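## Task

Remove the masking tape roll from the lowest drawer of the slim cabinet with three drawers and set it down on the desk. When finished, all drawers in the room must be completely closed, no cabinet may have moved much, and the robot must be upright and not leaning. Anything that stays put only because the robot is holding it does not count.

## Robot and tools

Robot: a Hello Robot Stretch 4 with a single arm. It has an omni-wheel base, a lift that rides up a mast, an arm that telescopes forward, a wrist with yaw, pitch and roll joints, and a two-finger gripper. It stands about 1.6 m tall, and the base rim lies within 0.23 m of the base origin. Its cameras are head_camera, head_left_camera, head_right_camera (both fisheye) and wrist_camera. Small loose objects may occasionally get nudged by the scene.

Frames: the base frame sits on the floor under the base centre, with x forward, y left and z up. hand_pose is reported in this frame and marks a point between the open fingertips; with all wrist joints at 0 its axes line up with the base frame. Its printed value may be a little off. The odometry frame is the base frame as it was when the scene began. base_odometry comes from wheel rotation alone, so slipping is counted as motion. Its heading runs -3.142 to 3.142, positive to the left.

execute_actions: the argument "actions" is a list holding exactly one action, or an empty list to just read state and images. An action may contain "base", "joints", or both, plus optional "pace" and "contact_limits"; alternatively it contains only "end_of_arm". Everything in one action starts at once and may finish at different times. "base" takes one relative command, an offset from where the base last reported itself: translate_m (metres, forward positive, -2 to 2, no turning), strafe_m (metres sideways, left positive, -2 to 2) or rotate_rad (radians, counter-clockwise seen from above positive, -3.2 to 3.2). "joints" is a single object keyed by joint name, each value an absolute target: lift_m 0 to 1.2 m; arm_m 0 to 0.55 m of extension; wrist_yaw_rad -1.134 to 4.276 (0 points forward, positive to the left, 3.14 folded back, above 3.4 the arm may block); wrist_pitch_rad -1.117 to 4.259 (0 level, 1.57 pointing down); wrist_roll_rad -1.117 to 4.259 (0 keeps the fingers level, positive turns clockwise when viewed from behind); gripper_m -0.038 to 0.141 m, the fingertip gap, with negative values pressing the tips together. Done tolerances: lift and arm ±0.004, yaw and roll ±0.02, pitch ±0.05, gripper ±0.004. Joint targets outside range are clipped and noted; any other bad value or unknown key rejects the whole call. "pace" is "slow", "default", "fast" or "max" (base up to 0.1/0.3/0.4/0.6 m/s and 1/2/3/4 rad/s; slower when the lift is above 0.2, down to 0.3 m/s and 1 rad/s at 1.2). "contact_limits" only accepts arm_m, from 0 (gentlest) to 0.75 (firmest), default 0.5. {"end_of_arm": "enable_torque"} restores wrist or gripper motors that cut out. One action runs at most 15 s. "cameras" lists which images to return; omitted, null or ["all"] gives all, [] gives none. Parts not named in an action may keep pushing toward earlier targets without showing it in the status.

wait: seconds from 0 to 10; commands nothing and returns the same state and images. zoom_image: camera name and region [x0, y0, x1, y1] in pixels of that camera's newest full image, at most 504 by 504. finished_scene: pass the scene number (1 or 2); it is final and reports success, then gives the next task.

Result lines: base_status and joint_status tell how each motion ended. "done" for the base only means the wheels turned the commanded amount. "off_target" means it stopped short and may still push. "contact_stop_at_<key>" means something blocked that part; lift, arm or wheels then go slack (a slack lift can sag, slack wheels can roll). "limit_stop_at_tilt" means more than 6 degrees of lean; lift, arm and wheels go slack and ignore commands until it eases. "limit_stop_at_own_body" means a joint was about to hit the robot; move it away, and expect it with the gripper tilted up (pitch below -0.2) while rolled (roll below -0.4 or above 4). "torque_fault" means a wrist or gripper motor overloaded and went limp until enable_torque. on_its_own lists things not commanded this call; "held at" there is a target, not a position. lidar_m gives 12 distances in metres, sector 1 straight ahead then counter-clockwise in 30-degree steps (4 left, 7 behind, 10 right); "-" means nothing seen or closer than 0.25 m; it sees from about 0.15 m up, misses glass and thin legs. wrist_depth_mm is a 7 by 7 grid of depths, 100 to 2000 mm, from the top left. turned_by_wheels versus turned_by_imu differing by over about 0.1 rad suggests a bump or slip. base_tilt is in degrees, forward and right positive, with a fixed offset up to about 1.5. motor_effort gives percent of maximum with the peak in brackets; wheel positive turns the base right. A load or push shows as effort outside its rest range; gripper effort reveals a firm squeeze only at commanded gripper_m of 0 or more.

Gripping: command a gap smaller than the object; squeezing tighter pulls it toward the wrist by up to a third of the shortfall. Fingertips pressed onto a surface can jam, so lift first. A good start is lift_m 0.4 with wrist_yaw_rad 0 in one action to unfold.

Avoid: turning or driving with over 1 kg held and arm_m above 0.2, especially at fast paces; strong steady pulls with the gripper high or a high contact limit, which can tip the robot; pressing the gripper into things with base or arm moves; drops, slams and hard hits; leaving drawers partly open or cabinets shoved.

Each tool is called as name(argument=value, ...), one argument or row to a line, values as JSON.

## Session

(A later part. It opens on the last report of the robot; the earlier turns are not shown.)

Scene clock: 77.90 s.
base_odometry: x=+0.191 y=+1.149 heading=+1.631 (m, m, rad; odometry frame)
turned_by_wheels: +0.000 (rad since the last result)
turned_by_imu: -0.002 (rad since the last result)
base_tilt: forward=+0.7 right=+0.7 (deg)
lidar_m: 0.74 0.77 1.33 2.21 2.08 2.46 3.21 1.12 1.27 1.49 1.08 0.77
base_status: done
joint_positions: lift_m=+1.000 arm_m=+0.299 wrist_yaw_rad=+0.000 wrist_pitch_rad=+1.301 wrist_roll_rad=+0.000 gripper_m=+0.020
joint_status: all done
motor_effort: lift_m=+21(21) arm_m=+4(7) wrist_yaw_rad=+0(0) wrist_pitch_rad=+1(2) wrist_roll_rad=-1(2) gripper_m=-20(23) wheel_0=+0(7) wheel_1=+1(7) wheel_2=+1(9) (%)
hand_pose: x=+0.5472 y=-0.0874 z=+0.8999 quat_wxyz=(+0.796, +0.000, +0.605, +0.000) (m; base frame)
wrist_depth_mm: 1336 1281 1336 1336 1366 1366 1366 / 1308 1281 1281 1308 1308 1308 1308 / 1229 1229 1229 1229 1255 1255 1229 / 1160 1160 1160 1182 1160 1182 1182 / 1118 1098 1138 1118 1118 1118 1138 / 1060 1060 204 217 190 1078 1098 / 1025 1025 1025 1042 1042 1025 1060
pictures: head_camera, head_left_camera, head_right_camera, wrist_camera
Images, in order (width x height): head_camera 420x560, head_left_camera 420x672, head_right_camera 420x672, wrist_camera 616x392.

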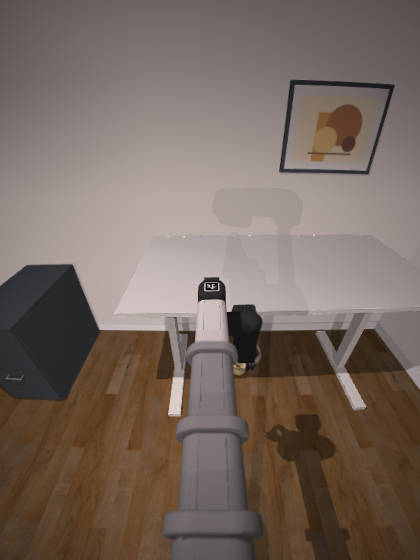

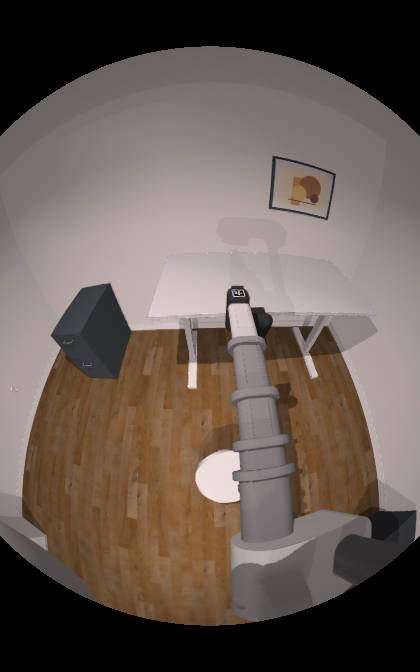

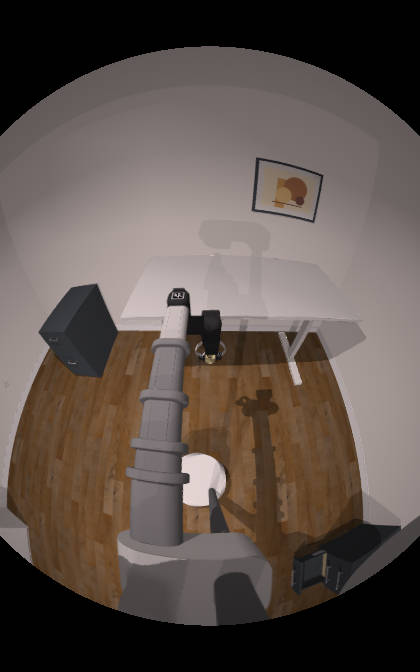

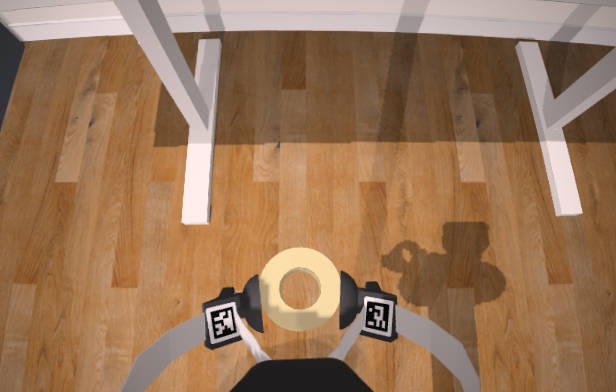

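Standing desk, high. Raise.

execute_actions(
  actions=[
    {"joints":{"lift_m":1.19}},
  ],
  cameras=[],
)

execute_actions(
  actions=[
    {"joints":{"arm_m":0.42}},
  ],
  cameras=["wrist_camera","head_right_camera"],
)

Scene clock: 81.30 s.
base_odometry: x=+0.191 y=+1.149 heading=+1.631 (m, m, rad; odometry frame)
turned_by_wheels: +0.000 (rad since the last result)
turned_by_imu: +0.000 (rad since the last result)
base_tilt: forward=+0.7 right=+0.7 (deg)
lidar_m: 0.74 0.78 1.34 2.22 2.06 2.49 3.24 1.14 1.26 1.49 1.09 0.78
base_status: not commanded
joint_positions: lift_m=+1.190 arm_m=+0.299 wrist_yaw_rad=+0.000 wrist_pitch_rad=+1.301 wrist_roll_rad=+0.000 gripper_m=+0.020
joint_status: all done
motor_effort: lift_m=+21(22) arm_m=+4(4) wrist_yaw_rad=+0(1) wrist_pitch_rad=+0(0) wrist_roll_rad=-2(2) gripper_m=-20(20) wheel_0=+0(0) wheel_1=+1(2) wheel_2=+1(1) (%)
hand_pose: x=+0.5472 y=-0.0874 z=+1.0899 quat_wxyz=(+0.796, +0.000, +0.605, +0.000) (m; base frame)
wrist_depth_mm: 445 449 449 445 452 452 455 / 424 424 424 427 427 430 436 / 1397 1430 1430 1430 1464 1464 1464 / 1366 1366 1366 1397 1366 1366 1397 / 1281 1308 1336 1308 1336 1308 1308 / 1281 1229 204 218 190 1255 1255 / 1205 1160 1182 1205 1205 1205 1229
pictures: none
No camera images: the call's "cameras" was empty. Leave "cameras" out to get every camera's image.

Scene clock: 82.67 s.
base_odometry: x=+0.191 y=+1.149 heading=+1.631 (m, m, rad; odometry frame)
turned_by_wheels: +0.000 (rad since the last result)
turned_by_imu: +0.000 (rad since the last result)
base_tilt: forward=+0.7 right=+0.7 (deg)
lidar_m: 0.73 0.77 1.35 2.21 2.09 2.48 3.21 1.14 1.25 1.48 1.10 0.78
base_status: not commanded
joint_positions: lift_m=+1.190 arm_m=+0.419 wrist_yaw_rad=+0.000 wrist_pitch_rad=+1.301 wrist_roll_rad=+0.000 gripper_m=+0.020
joint_status: all done
motor_effort: lift_m=+21(21) arm_m=+4(4) wrist_yaw_rad=-1(0) wrist_pitch_rad=+0(1) wrist_roll_rad=-1(2) gripper_m=-22(22) wheel_0=+0(0) wheel_1=+2(1) wheel_2=+1(1) (%)
hand_pose: x=+0.6671 y=-0.0874 z=+1.0899 quat_wxyz=(+0.796, +0.000, +0.605, +0.000) (m; base frame)
wrist_depth_mm: 445 449 445 445 452 455 455 / 427 424 424 424 427 433 430 / 402 404 404 407 407 410 410 / 387 389 392 392 394 397 397 / 1308 1308 1281 1336 1308 1308 1308 / 1255 1255 204 219 190 1255 1229 / 1205 1160 1182 1229 1205 1205 1182
pictures: head_right_camera, wrist_camera
Images, in order (width x height): head_right_camera 420x672, wrist_camera 616x392.

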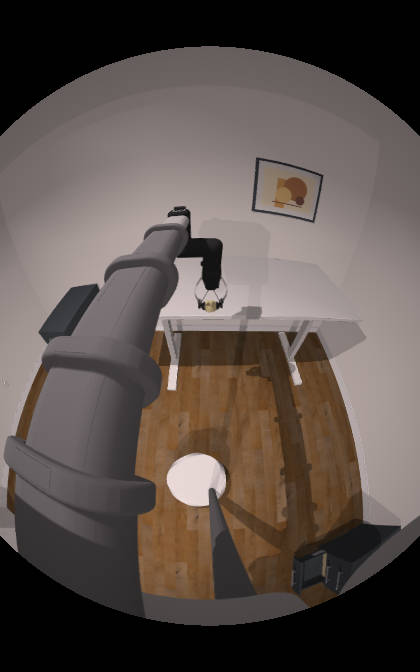

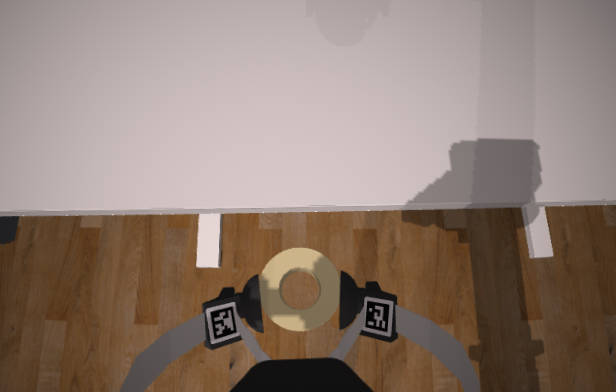

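execute_actions(
  actions=[
    {"base":{"translate_m":0.15},"joints":{"arm_m":0.53,"lift_m":1.085}},
  ],
  cameras=["wrist_camera"],
)

Scene clock: 86.20 s.
base_odometry: x=+0.182 y=+1.298 heading=+1.631 (m, m, rad; odometry frame)
turned_by_wheels: +0.000 (rad since the last result)
turned_by_imu: +0.000 (rad since the last result)
base_tilt: forward=+0.6 right=+0.7 (deg)
lidar_m: 0.58 0.64 1.24 2.21 2.17 2.50 3.39 1.24 1.39 1.49 0.83 0.62
base_status: done
joint_positions: lift_m=+1.085 arm_m=+0.529 wrist_yaw_rad=+0.000 wrist_pitch_rad=+1.301 wrist_roll_rad=+0.000 gripper_m=+0.020
joint_status: all done
motor_effort: lift_m=+14(19) arm_m=+4(5) wrist_yaw_rad=+0(1) wrist_pitch_rad=-2(1) wrist_roll_rad=-1(1) gripper_m=-20(22) wheel_0=+0(7) wheel_1=+1(4) wheel_2=+0(6) (%)
hand_pose: x=+0.7772 y=-0.0874 z=+0.9855 quat_wxyz=(+0.796, +0.000, +0.605, +0.000) (m; base frame)
wrist_depth_mm: 320 320 322 320 324 325 325 / 306 304 306 307 307 309 312 / 289 290 290 291 293 294 294 / 274 277 277 277 278 278 279 / 262 263 264 265 265 266 266 / 251 252 204 218 190 254 254 / 241 239 240 245 243 242 245
pictures: wrist_camera
Images, in order (width x height): wrist_camera 616x392.

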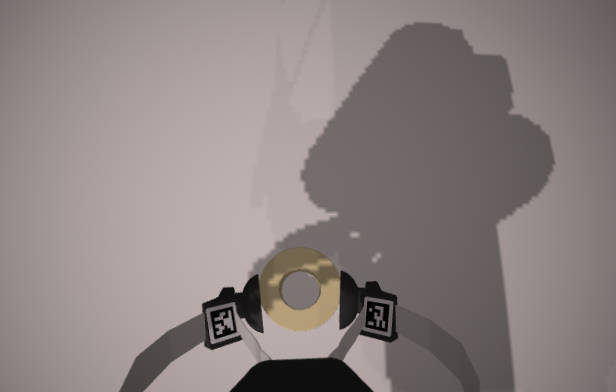

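execute_actions(
  actions=[
    {"joints":{"lift_m":1.075},"pace":"slow"},
  ],
  cameras=[],
)

execute_actions(
  actions=[
    {"joints":{"gripper_m":0.08}},
  ],
  cameras=[],
)

execute_actions(
  actions=[
    {"joints":{"lift_m":1.13}},
  ],
  cameras=["wrist_camera"],
)

execute_actions(
  actions=[
    {"base":{"translate_m":-1.05},"joints":{"arm_m":0.1},"pace":"fast"},
  ],
  cameras=["head_camera"],
)

execute_actions(
  actions=[
    {"base":{"rotate_rad":-1.571},"joints":{"lift_m":0.6,"wrist_pitch_rad":0.5,"gripper_m":-0.01}},
  ],
  cameras=[],
)

execute_actions(
  actions=[
    {"base":{"strafe_m":-0.08},"joints":{"lift_m":0.13,"arm_m":0.12},"pace":"fast"},
  ],
  cameras=["head_camera","wrist_camera"],
)

Scene clock: 92.37 s.
base_odometry: x=+0.182 y=+1.298 heading=+1.631 (m, m, rad; odometry frame)
turned_by_wheels: +0.000 (rad since the last result)
turned_by_imu: +0.000 (rad since the last result)
base_tilt: forward=+0.7 right=+0.7 (deg)
lidar_m: 0.59 0.63 1.27 2.21 2.18 2.49 3.38 1.22 1.40 1.50 0.86 0.63
base_status: not commanded
joint_positions: lift_m=+1.075 arm_m=+0.529 wrist_yaw_rad=+0.000 wrist_pitch_rad=+1.301 wrist_roll_rad=+0.000 gripper_m=+0.020
joint_status: all done
motor_effort: lift_m=+14(14) arm_m=+4(4) wrist_yaw_rad=+0(0) wrist_pitch_rad=+0(1) wrist_roll_rad=-1(2) gripper_m=-21(23) wheel_0=+0(0) wheel_1=+2(1) wheel_2=+0(0) (%)
hand_pose: x=+0.7772 y=-0.0874 z=+0.9755 quat_wxyz=(+0.796, +0.000, +0.605, +0.000) (m; base frame)
wrist_depth_mm: 307 309 309 310 312 314 314 / 294 294 294 293 297 298 298 / 278 279 279 279 281 282 285 / 264 265 266 266 268 268 270 / 252 254 255 255 255 256 256 / 241 242 204 218 190 245 244 / 232 229 231 236 234 233 236
pictures: none
No camera images: the call's "cameras" was empty. Leave "cameras" out to get every camera's image.

Scene clock: 93.77 s.
base_odometry: x=+0.182 y=+1.298 heading=+1.631 (m, m, rad; odometry frame)
turned_by_wheels: +0.000 (rad since the last result)
turned_by_imu: +0.000 (rad since the last result)
base_tilt: forward=+0.8 right=+0.7 (deg)
lidar_m: 0.58 0.63 1.25 2.20 2.14 2.49 3.39 1.23 1.39 1.49 0.84 0.62
base_status: not commanded
joint_positions: lift_m=+1.075 arm_m=+0.529 wrist_yaw_rad=+0.000 wrist_pitch_rad=+1.301 wrist_roll_rad=+0.000 gripper_m=+0.080
joint_status: all done
motor_effort: lift_m=+14(14) arm_m=+4(4) wrist_yaw_rad=-1(0) wrist_pitch_rad=+0(1) wrist_roll_rad=-1(3) gripper_m=-2(23) wheel_0=+0(0) wheel_1=+2(2) wheel_2=-1(0) (%)
hand_pose: x=+0.7772 y=-0.0874 z=+0.9755 quat_wxyz=(+0.796, +0.000, +0.605, +0.000) (m; base frame)
wrist_depth_mm: 309 310 309 310 310 312 314 / 294 293 296 296 296 297 298 / 279 279 279 279 281 282 283 / 265 265 266 267 268 268 270 / 253 254 255 255 256 257 256 / 241 242 213 237 208 245 244 / 232 231 233 145 234 234 236
pictures: none
No camera images: the call's "cameras" was empty. Leave "cameras" out to get every camera's image.

Scene clock: 94.90 s.
base_odometry: x=+0.182 y=+1.298 heading=+1.631 (m, m, rad; odometry frame)
turned_by_wheels: +0.000 (rad since the last result)
turned_by_imu: +0.000 (rad since the last result)
base_tilt: forward=+0.7 right=+0.7 (deg)
lidar_m: 0.57 0.62 1.25 2.22 2.15 2.48 3.38 1.24 1.40 1.48 0.86 0.61
base_status: not commanded
joint_positions: lift_m=+1.130 arm_m=+0.529 wrist_yaw_rad=+0.000 wrist_pitch_rad=+1.301 wrist_roll_rad=+0.000 gripper_m=+0.080
joint_status: all done
motor_effort: lift_m=+21(22) arm_m=+4(4) wrist_yaw_rad=-1(0) wrist_pitch_rad=+0(2) wrist_roll_rad=-2(2) gripper_m=-2(2) wheel_0=+0(0) wheel_1=+2(1) wheel_2=+0(0) (%)
hand_pose: x=+0.7772 y=-0.0874 z=+1.0299 quat_wxyz=(+0.796, +0.000, +0.605, +0.000) (m; base frame)
wrist_depth_mm: 373 375 375 377 375 379 379 / 357 357 357 359 357 362 362 / 338 338 340 340 340 343 343 / 322 322 322 324 325 325 327 / 307 307 309 310 310 312 310 / 291 294 213 290 208 297 297 / 282 281 283 145 283 285 286
pictures: wrist_camera
Images, in order (width x height): wrist_camera 616x392.

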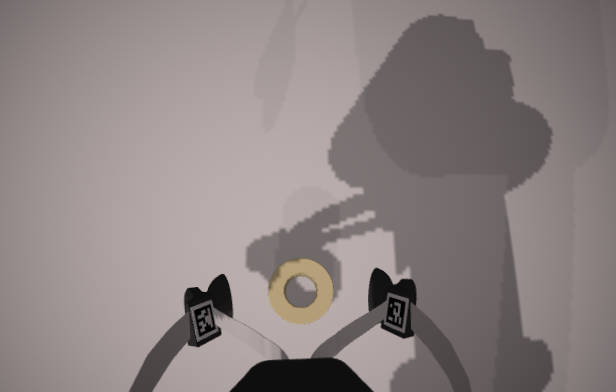

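Scene clock: 99.73 s.
base_odometry: x=+0.245 y=+0.250 heading=+1.631 (m, m, rad; odometry frame)
turned_by_wheels: +0.000 (rad since the last result)
turned_by_imu: +0.003 (rad since the last result)
base_tilt: forward=+0.7 right=+0.7 (deg)
lidar_m: 1.63 2.03 2.29 1.75 1.81 2.37 2.28 2.18 0.77 0.69 1.56 1.72
base_status: done
joint_positions: lift_m=+1.130 arm_m=+0.101 wrist_yaw_rad=+0.000 wrist_pitch_rad=+1.301 wrist_roll_rad=+0.000 gripper_m=+0.080
joint_status: all done
motor_effort: lift_m=+21(21) arm_m=-4(5) wrist_yaw_rad=+1(1) wrist_pitch_rad=-1(3) wrist_roll_rad=-2(2) gripper_m=-2(4) wheel_0=+0(4) wheel_1=-1(5) wheel_2=+1(12) (%)
hand_pose: x=+0.3486 y=-0.0874 z=+1.0299 quat_wxyz=(+0.796, +0.000, +0.606, +0.000) (m; base frame)
wrist_depth_mm: 1537 1537 1499 1537 1537 1537 1576 / 1464 1464 1464 1464 1464 1464 1499 / 1366 1397 1366 1397 1397 1366 1397 / 1308 1336 1308 1308 1336 1308 1308 / 1229 1255 1229 1255 1281 1255 1255 / 1182 1205 213 1205 208 1205 1205 / 1118 1160 1138 145 1160 1160 1182
pictures: head_camera
Images, in order (width x height): head_camera 420x560.

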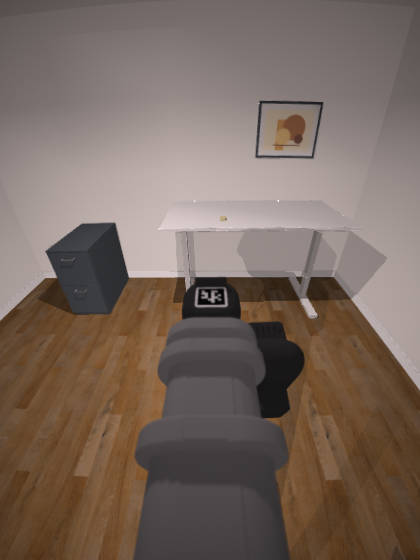

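Scene clock: 102.80 s.
base_odometry: x=+0.245 y=+0.250 heading=+0.060 (m, m, rad; odometry frame)
turned_by_wheels: -1.571 (rad since the last result)
turned_by_imu: -1.599 (rad since the last result)
base_tilt: forward=+0.7 right=+0.8 (deg)
lidar_m: 0.68 1.57 1.74 1.65 2.06 2.31 1.75 1.81 2.36 2.23 2.16 0.72
base_status: done
joint_positions: lift_m=+0.600 arm_m=+0.101 wrist_yaw_rad=+0.000 wrist_pitch_rad=+0.502 wrist_roll_rad=+0.000 gripper_m=-0.010
joint_status: all done
motor_effort: lift_m=+14(19) arm_m=-4(4) wrist_yaw_rad=+0(1) wrist_pitch_rad=-4(8) wrist_roll_rad=-2(2) gripper_m=-11(15) wheel_0=+1(5) wheel_1=+0(6) wheel_2=+0(6) (%)
hand_pose: x=+0.5245 y=-0.0874 z=+0.6397 quat_wxyz=(+0.969, +0.000, +0.248, +0.000) (m; base frame)
wrist_depth_mm: 1042 1060 1060 1060 1078 1060 1060 / 1118 1118 1138 1138 1118 1118 1138 / 1205 1205 1182 854 854 1205 1229 / 1308 1336 1308 676 683 1308 1336 / 1336 1308 1281 723 732 1281 1281 / 1060 1078 1042 201 798 1042 1042 / 917 891 180 180 798 904 904
pictures: none
No camera images: the call's "cameras" was empty. Leave "cameras" out to get every camera's image.

Scene clock: 105.07 s.
base_odometry: x=+0.250 y=+0.170 heading=+0.061 (m, m, rad; odometry frame)
turned_by_wheels: +0.000 (rad since the last result)
turned_by_imu: +0.000 (rad since the last result)
base_tilt: forward=+0.7 right=+0.7 (deg)
lidar_m: 0.69 1.57 1.80 1.72 2.12 2.31 1.73 1.77 2.30 2.14 2.15 0.76
base_status: done
joint_positions: lift_m=+0.130 arm_m=+0.119 wrist_yaw_rad=+0.000 wrist_pitch_rad=+0.502 wrist_roll_rad=+0.000 gripper_m=-0.010
joint_status: all done
motor_effort: lift_m=+14(13) arm_m=+4(4) wrist_yaw_rad=+0(0) wrist_pitch_rad=-5(4) wrist_roll_rad=-2(2) gripper_m=-12(14) wheel_0=-1(11) wheel_1=+1(11) wheel_2=+1(2) (%)
hand_pose: x=+0.5430 y=-0.0874 z=+0.1697 quat_wxyz=(+0.969, +0.000, +0.248, +0.000) (m; base frame)
wrist_depth_mm: 1042 1025 525 521 525 1042 1060 / 1098 1098 559 559 564 1118 1118 / 1060 1042 615 654 615 991 991 / 715 407 402 404 407 424 691 / 549 500 436 439 442 508 525 / 433 439 442 202 436 433 427 / 375 368 180 180 353 368 370
pictures: head_camera, wrist_camera
Images, in order (width x height): head_camera 420x560, wrist_camera 616x392.

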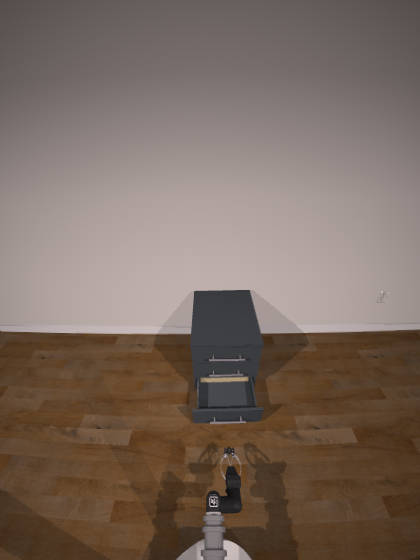

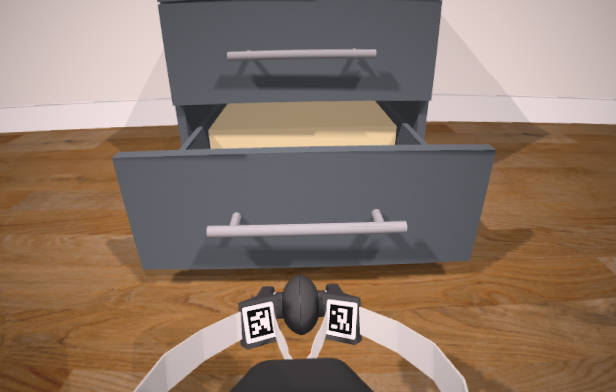

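execute_actions(
  actions=[
    {"base":{"translate_m":0.14}},
  ],
  cameras=["wrist_camera"],
)

execute_actions(
  actions=[
    {"joints":{"arm_m":0.35},"pace":"slow","contact_limits":{"arm_m":0.15}},
  ],
  cameras=["wrist_camera"],
)

execute_actions(
  actions=[
    {"joints":{"arm_m":0.43},"pace":"slow","contact_limits":{"arm_m":0.1}},
  ],
  cameras=["wrist_camera"],
)

Scene clock: 109.80 s.
base_odometry: x=+0.390 y=+0.179 heading=+0.061 (m, m, rad; odometry frame)
turned_by_wheels: +0.000 (rad since the last result)
turned_by_imu: +0.000 (rad since the last result)
base_tilt: forward=+0.6 right=+0.7 (deg)
lidar_m: 0.59 1.42 1.81 1.73 1.80 2.46 1.88 1.92 2.28 2.14 1.92 0.57
base_status: done
joint_positions: lift_m=+0.130 arm_m=+0.119 wrist_yaw_rad=+0.000 wrist_pitch_rad=+0.502 wrist_roll_rad=+0.000 gripper_m=-0.010
joint_status: not commanded
motor_effort: lift_m=+14(14) arm_m=+4(4) wrist_yaw_rad=+0(0) wrist_pitch_rad=-5(3) wrist_roll_rad=-2(2) gripper_m=-10(10) wheel_0=+2(4) wheel_1=+0(5) wheel_2=+1(4) (%)
hand_pose: x=+0.5430 y=-0.0874 z=+0.1697 quat_wxyz=(+0.969, +0.000, +0.248, +0.000) (m; base frame)
wrist_depth_mm: 917 397 397 397 402 904 931 / 976 433 421 424 427 960 960 / 1008 878 517 539 535 917 1008 / 723 492 535 549 530 436 699 / 264 264 266 268 271 273 279 / 404 291 281 202 285 301 410 / 375 317 181 180 322 345 368
pictures: wrist_camera
Images, in order (width x height): wrist_camera 616x392.

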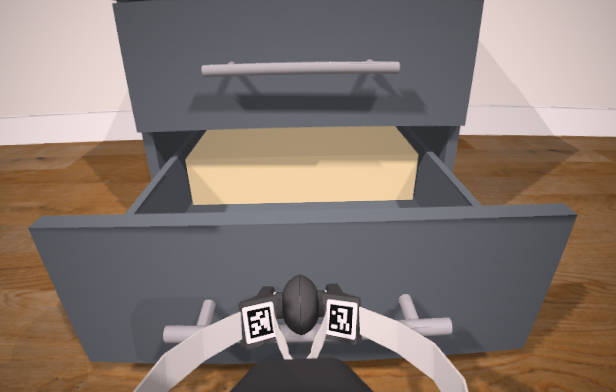

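Scene clock: 113.37 s.
base_odometry: x=+0.390 y=+0.179 heading=+0.061 (m, m, rad; odometry frame)
turned_by_wheels: +0.000 (rad since the last result)
turned_by_imu: +0.000 (rad since the last result)
base_tilt: forward=+0.6 right=+0.7 (deg)
lidar_m: 0.76 1.41 1.80 1.74 1.83 2.47 1.87 1.92 2.29 2.15 1.94 0.83
base_status: not commanded
joint_positions: lift_m=+0.130 arm_m=+0.349 wrist_yaw_rad=+0.000 wrist_pitch_rad=+0.502 wrist_roll_rad=+0.000 gripper_m=-0.010
joint_status: all done
motor_effort: lift_m=+14(14) arm_m=+5(9) wrist_yaw_rad=+0(7) wrist_pitch_rad=-5(12) wrist_roll_rad=-1(2) gripper_m=-15(12) wheel_0=+2(2) wheel_1=-1(1) wheel_2=-1(2) (%)
contact_limits: arm_m 0.15
hand_pose: x=+0.7730 y=-0.0874 z=+0.1696 quat_wxyz=(+0.969, +0.000, +0.248, +0.000) (m; base frame)
wrist_depth_mm: 186 187 189 191 191 191 - / 198 200 202 204 204 205 206 / 213 208 211 181 182 218 222 / 230 233 234 236 238 241 242 / 252 253 255 257 259 263 268 / 285 278 271 201 274 290 402 / 362 303 180 180 309 317 368
pictures: wrist_camera
Images, in order (width x height): wrist_camera 616x392.

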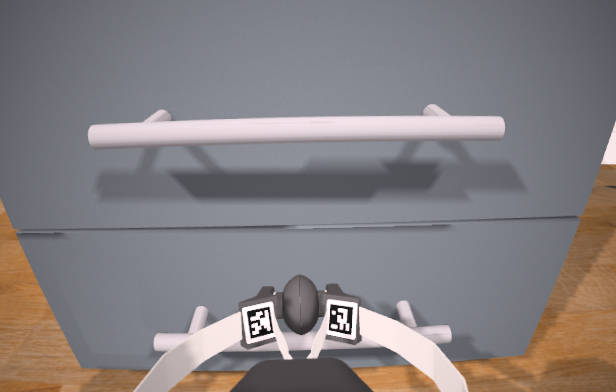

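Scene clock: 114.63 s.
base_odometry: x=+0.390 y=+0.179 heading=+0.061 (m, m, rad; odometry frame)
turned_by_wheels: +0.000 (rad since the last result)
turned_by_imu: +0.000 (rad since the last result)
base_tilt: forward=+0.7 right=+0.6 (deg)
lidar_m: 0.76 1.40 1.83 1.73 1.80 2.48 1.88 1.92 2.29 2.16 1.96 0.84
base_status: not commanded
joint_positions: lift_m=+0.130 arm_m=+0.385 wrist_yaw_rad=-0.002 wrist_pitch_rad=+0.505 wrist_roll_rad=+0.000 gripper_m=-0.010
joint_status: arm_m contact_stop (moved +0.036 of +0.081)
on_its_own: arm_m is slack since a contact_stop (your +0.430 is given up)
motor_effort: lift_m=+14(14) arm_m=+0(10) wrist_yaw_rad=+7(20) wrist_pitch_rad=-11(26) wrist_roll_rad=-2(1) gripper_m=-11(16) wheel_0=+4(4) wheel_1=+1(1) wheel_2=-4(7) (%)
contact_limits: arm_m 0.1
hand_pose: x=+0.8080 y=-0.0880 z=+0.1691 quat_wxyz=(+0.968, +0.000, +0.250, -0.001) (m; base frame)
wrist_depth_mm: 158 158 160 161 162 162 - / 167 169 171 172 173 174 174 / 178 172 150 151 153 154 186 / 196 198 199 200 202 204 205 / 214 215 217 222 221 222 224 / 236 237 230 200 236 246 250 / 259 258 177 180 222 268 276
pictures: wrist_camera
Images, in order (width x height): wrist_camera 616x392.

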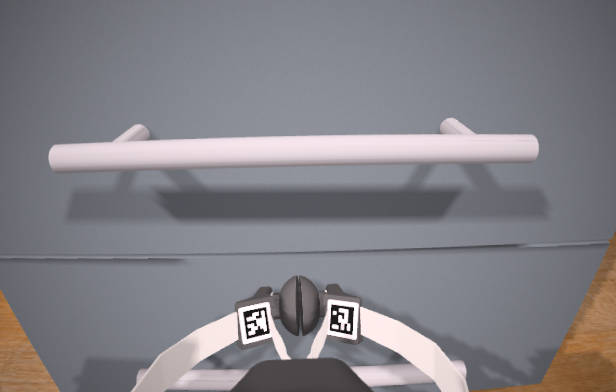

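execute_actions(
  actions=[
    {"joints":{"arm_m":0.2}},
  ],
  cameras=["wrist_camera"],
)

finished_scene(
  scene=1,
)

Scene clock: 117.77 s.
base_odometry: x=+0.390 y=+0.179 heading=+0.061 (m, m, rad; odometry frame)
turned_by_wheels: +0.000 (rad since the last result)
turned_by_imu: +0.000 (rad since the last result)
base_tilt: forward=+0.7 right=+0.7 (deg)
lidar_m: 0.75 1.43 1.82 1.73 1.80 2.47 1.88 1.93 2.29 2.13 1.96 0.84
base_status: not commanded
joint_positions: lift_m=+0.130 arm_m=+0.201 wrist_yaw_rad=+0.000 wrist_pitch_rad=+0.502 wrist_roll_rad=+0.000 gripper_m=-0.010
joint_status: all done
motor_effort: lift_m=+14(14) arm_m=-4(5) wrist_yaw_rad=+0(6) wrist_pitch_rad=-4(11) wrist_roll_rad=-2(2) gripper_m=-14(14) wheel_0=+3(4) wheel_1=+1(1) wheel_2=-1(4) (%)
hand_pose: x=+0.6246 y=-0.0874 z=+0.1697 quat_wxyz=(+0.969, +0.000, +0.248, +0.000) (m; base frame)
wrist_depth_mm: 831 324 325 327 329 332 842 / 891 347 343 340 347 357 904 / 917 373 375 377 377 392 931 / 723 413 402 404 407 615 691 / 544 496 439 442 449 508 535 / 439 442 439 202 436 433 427 / 375 366 180 180 353 366 368
pictures: wrist_camera
Images, in order (width x height): wrist_camera 616x392.

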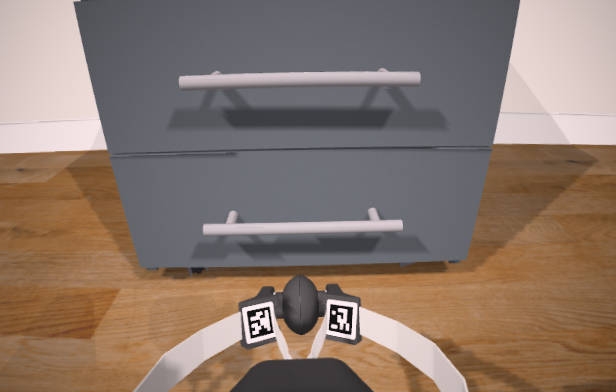

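The scene is finished: the task was done.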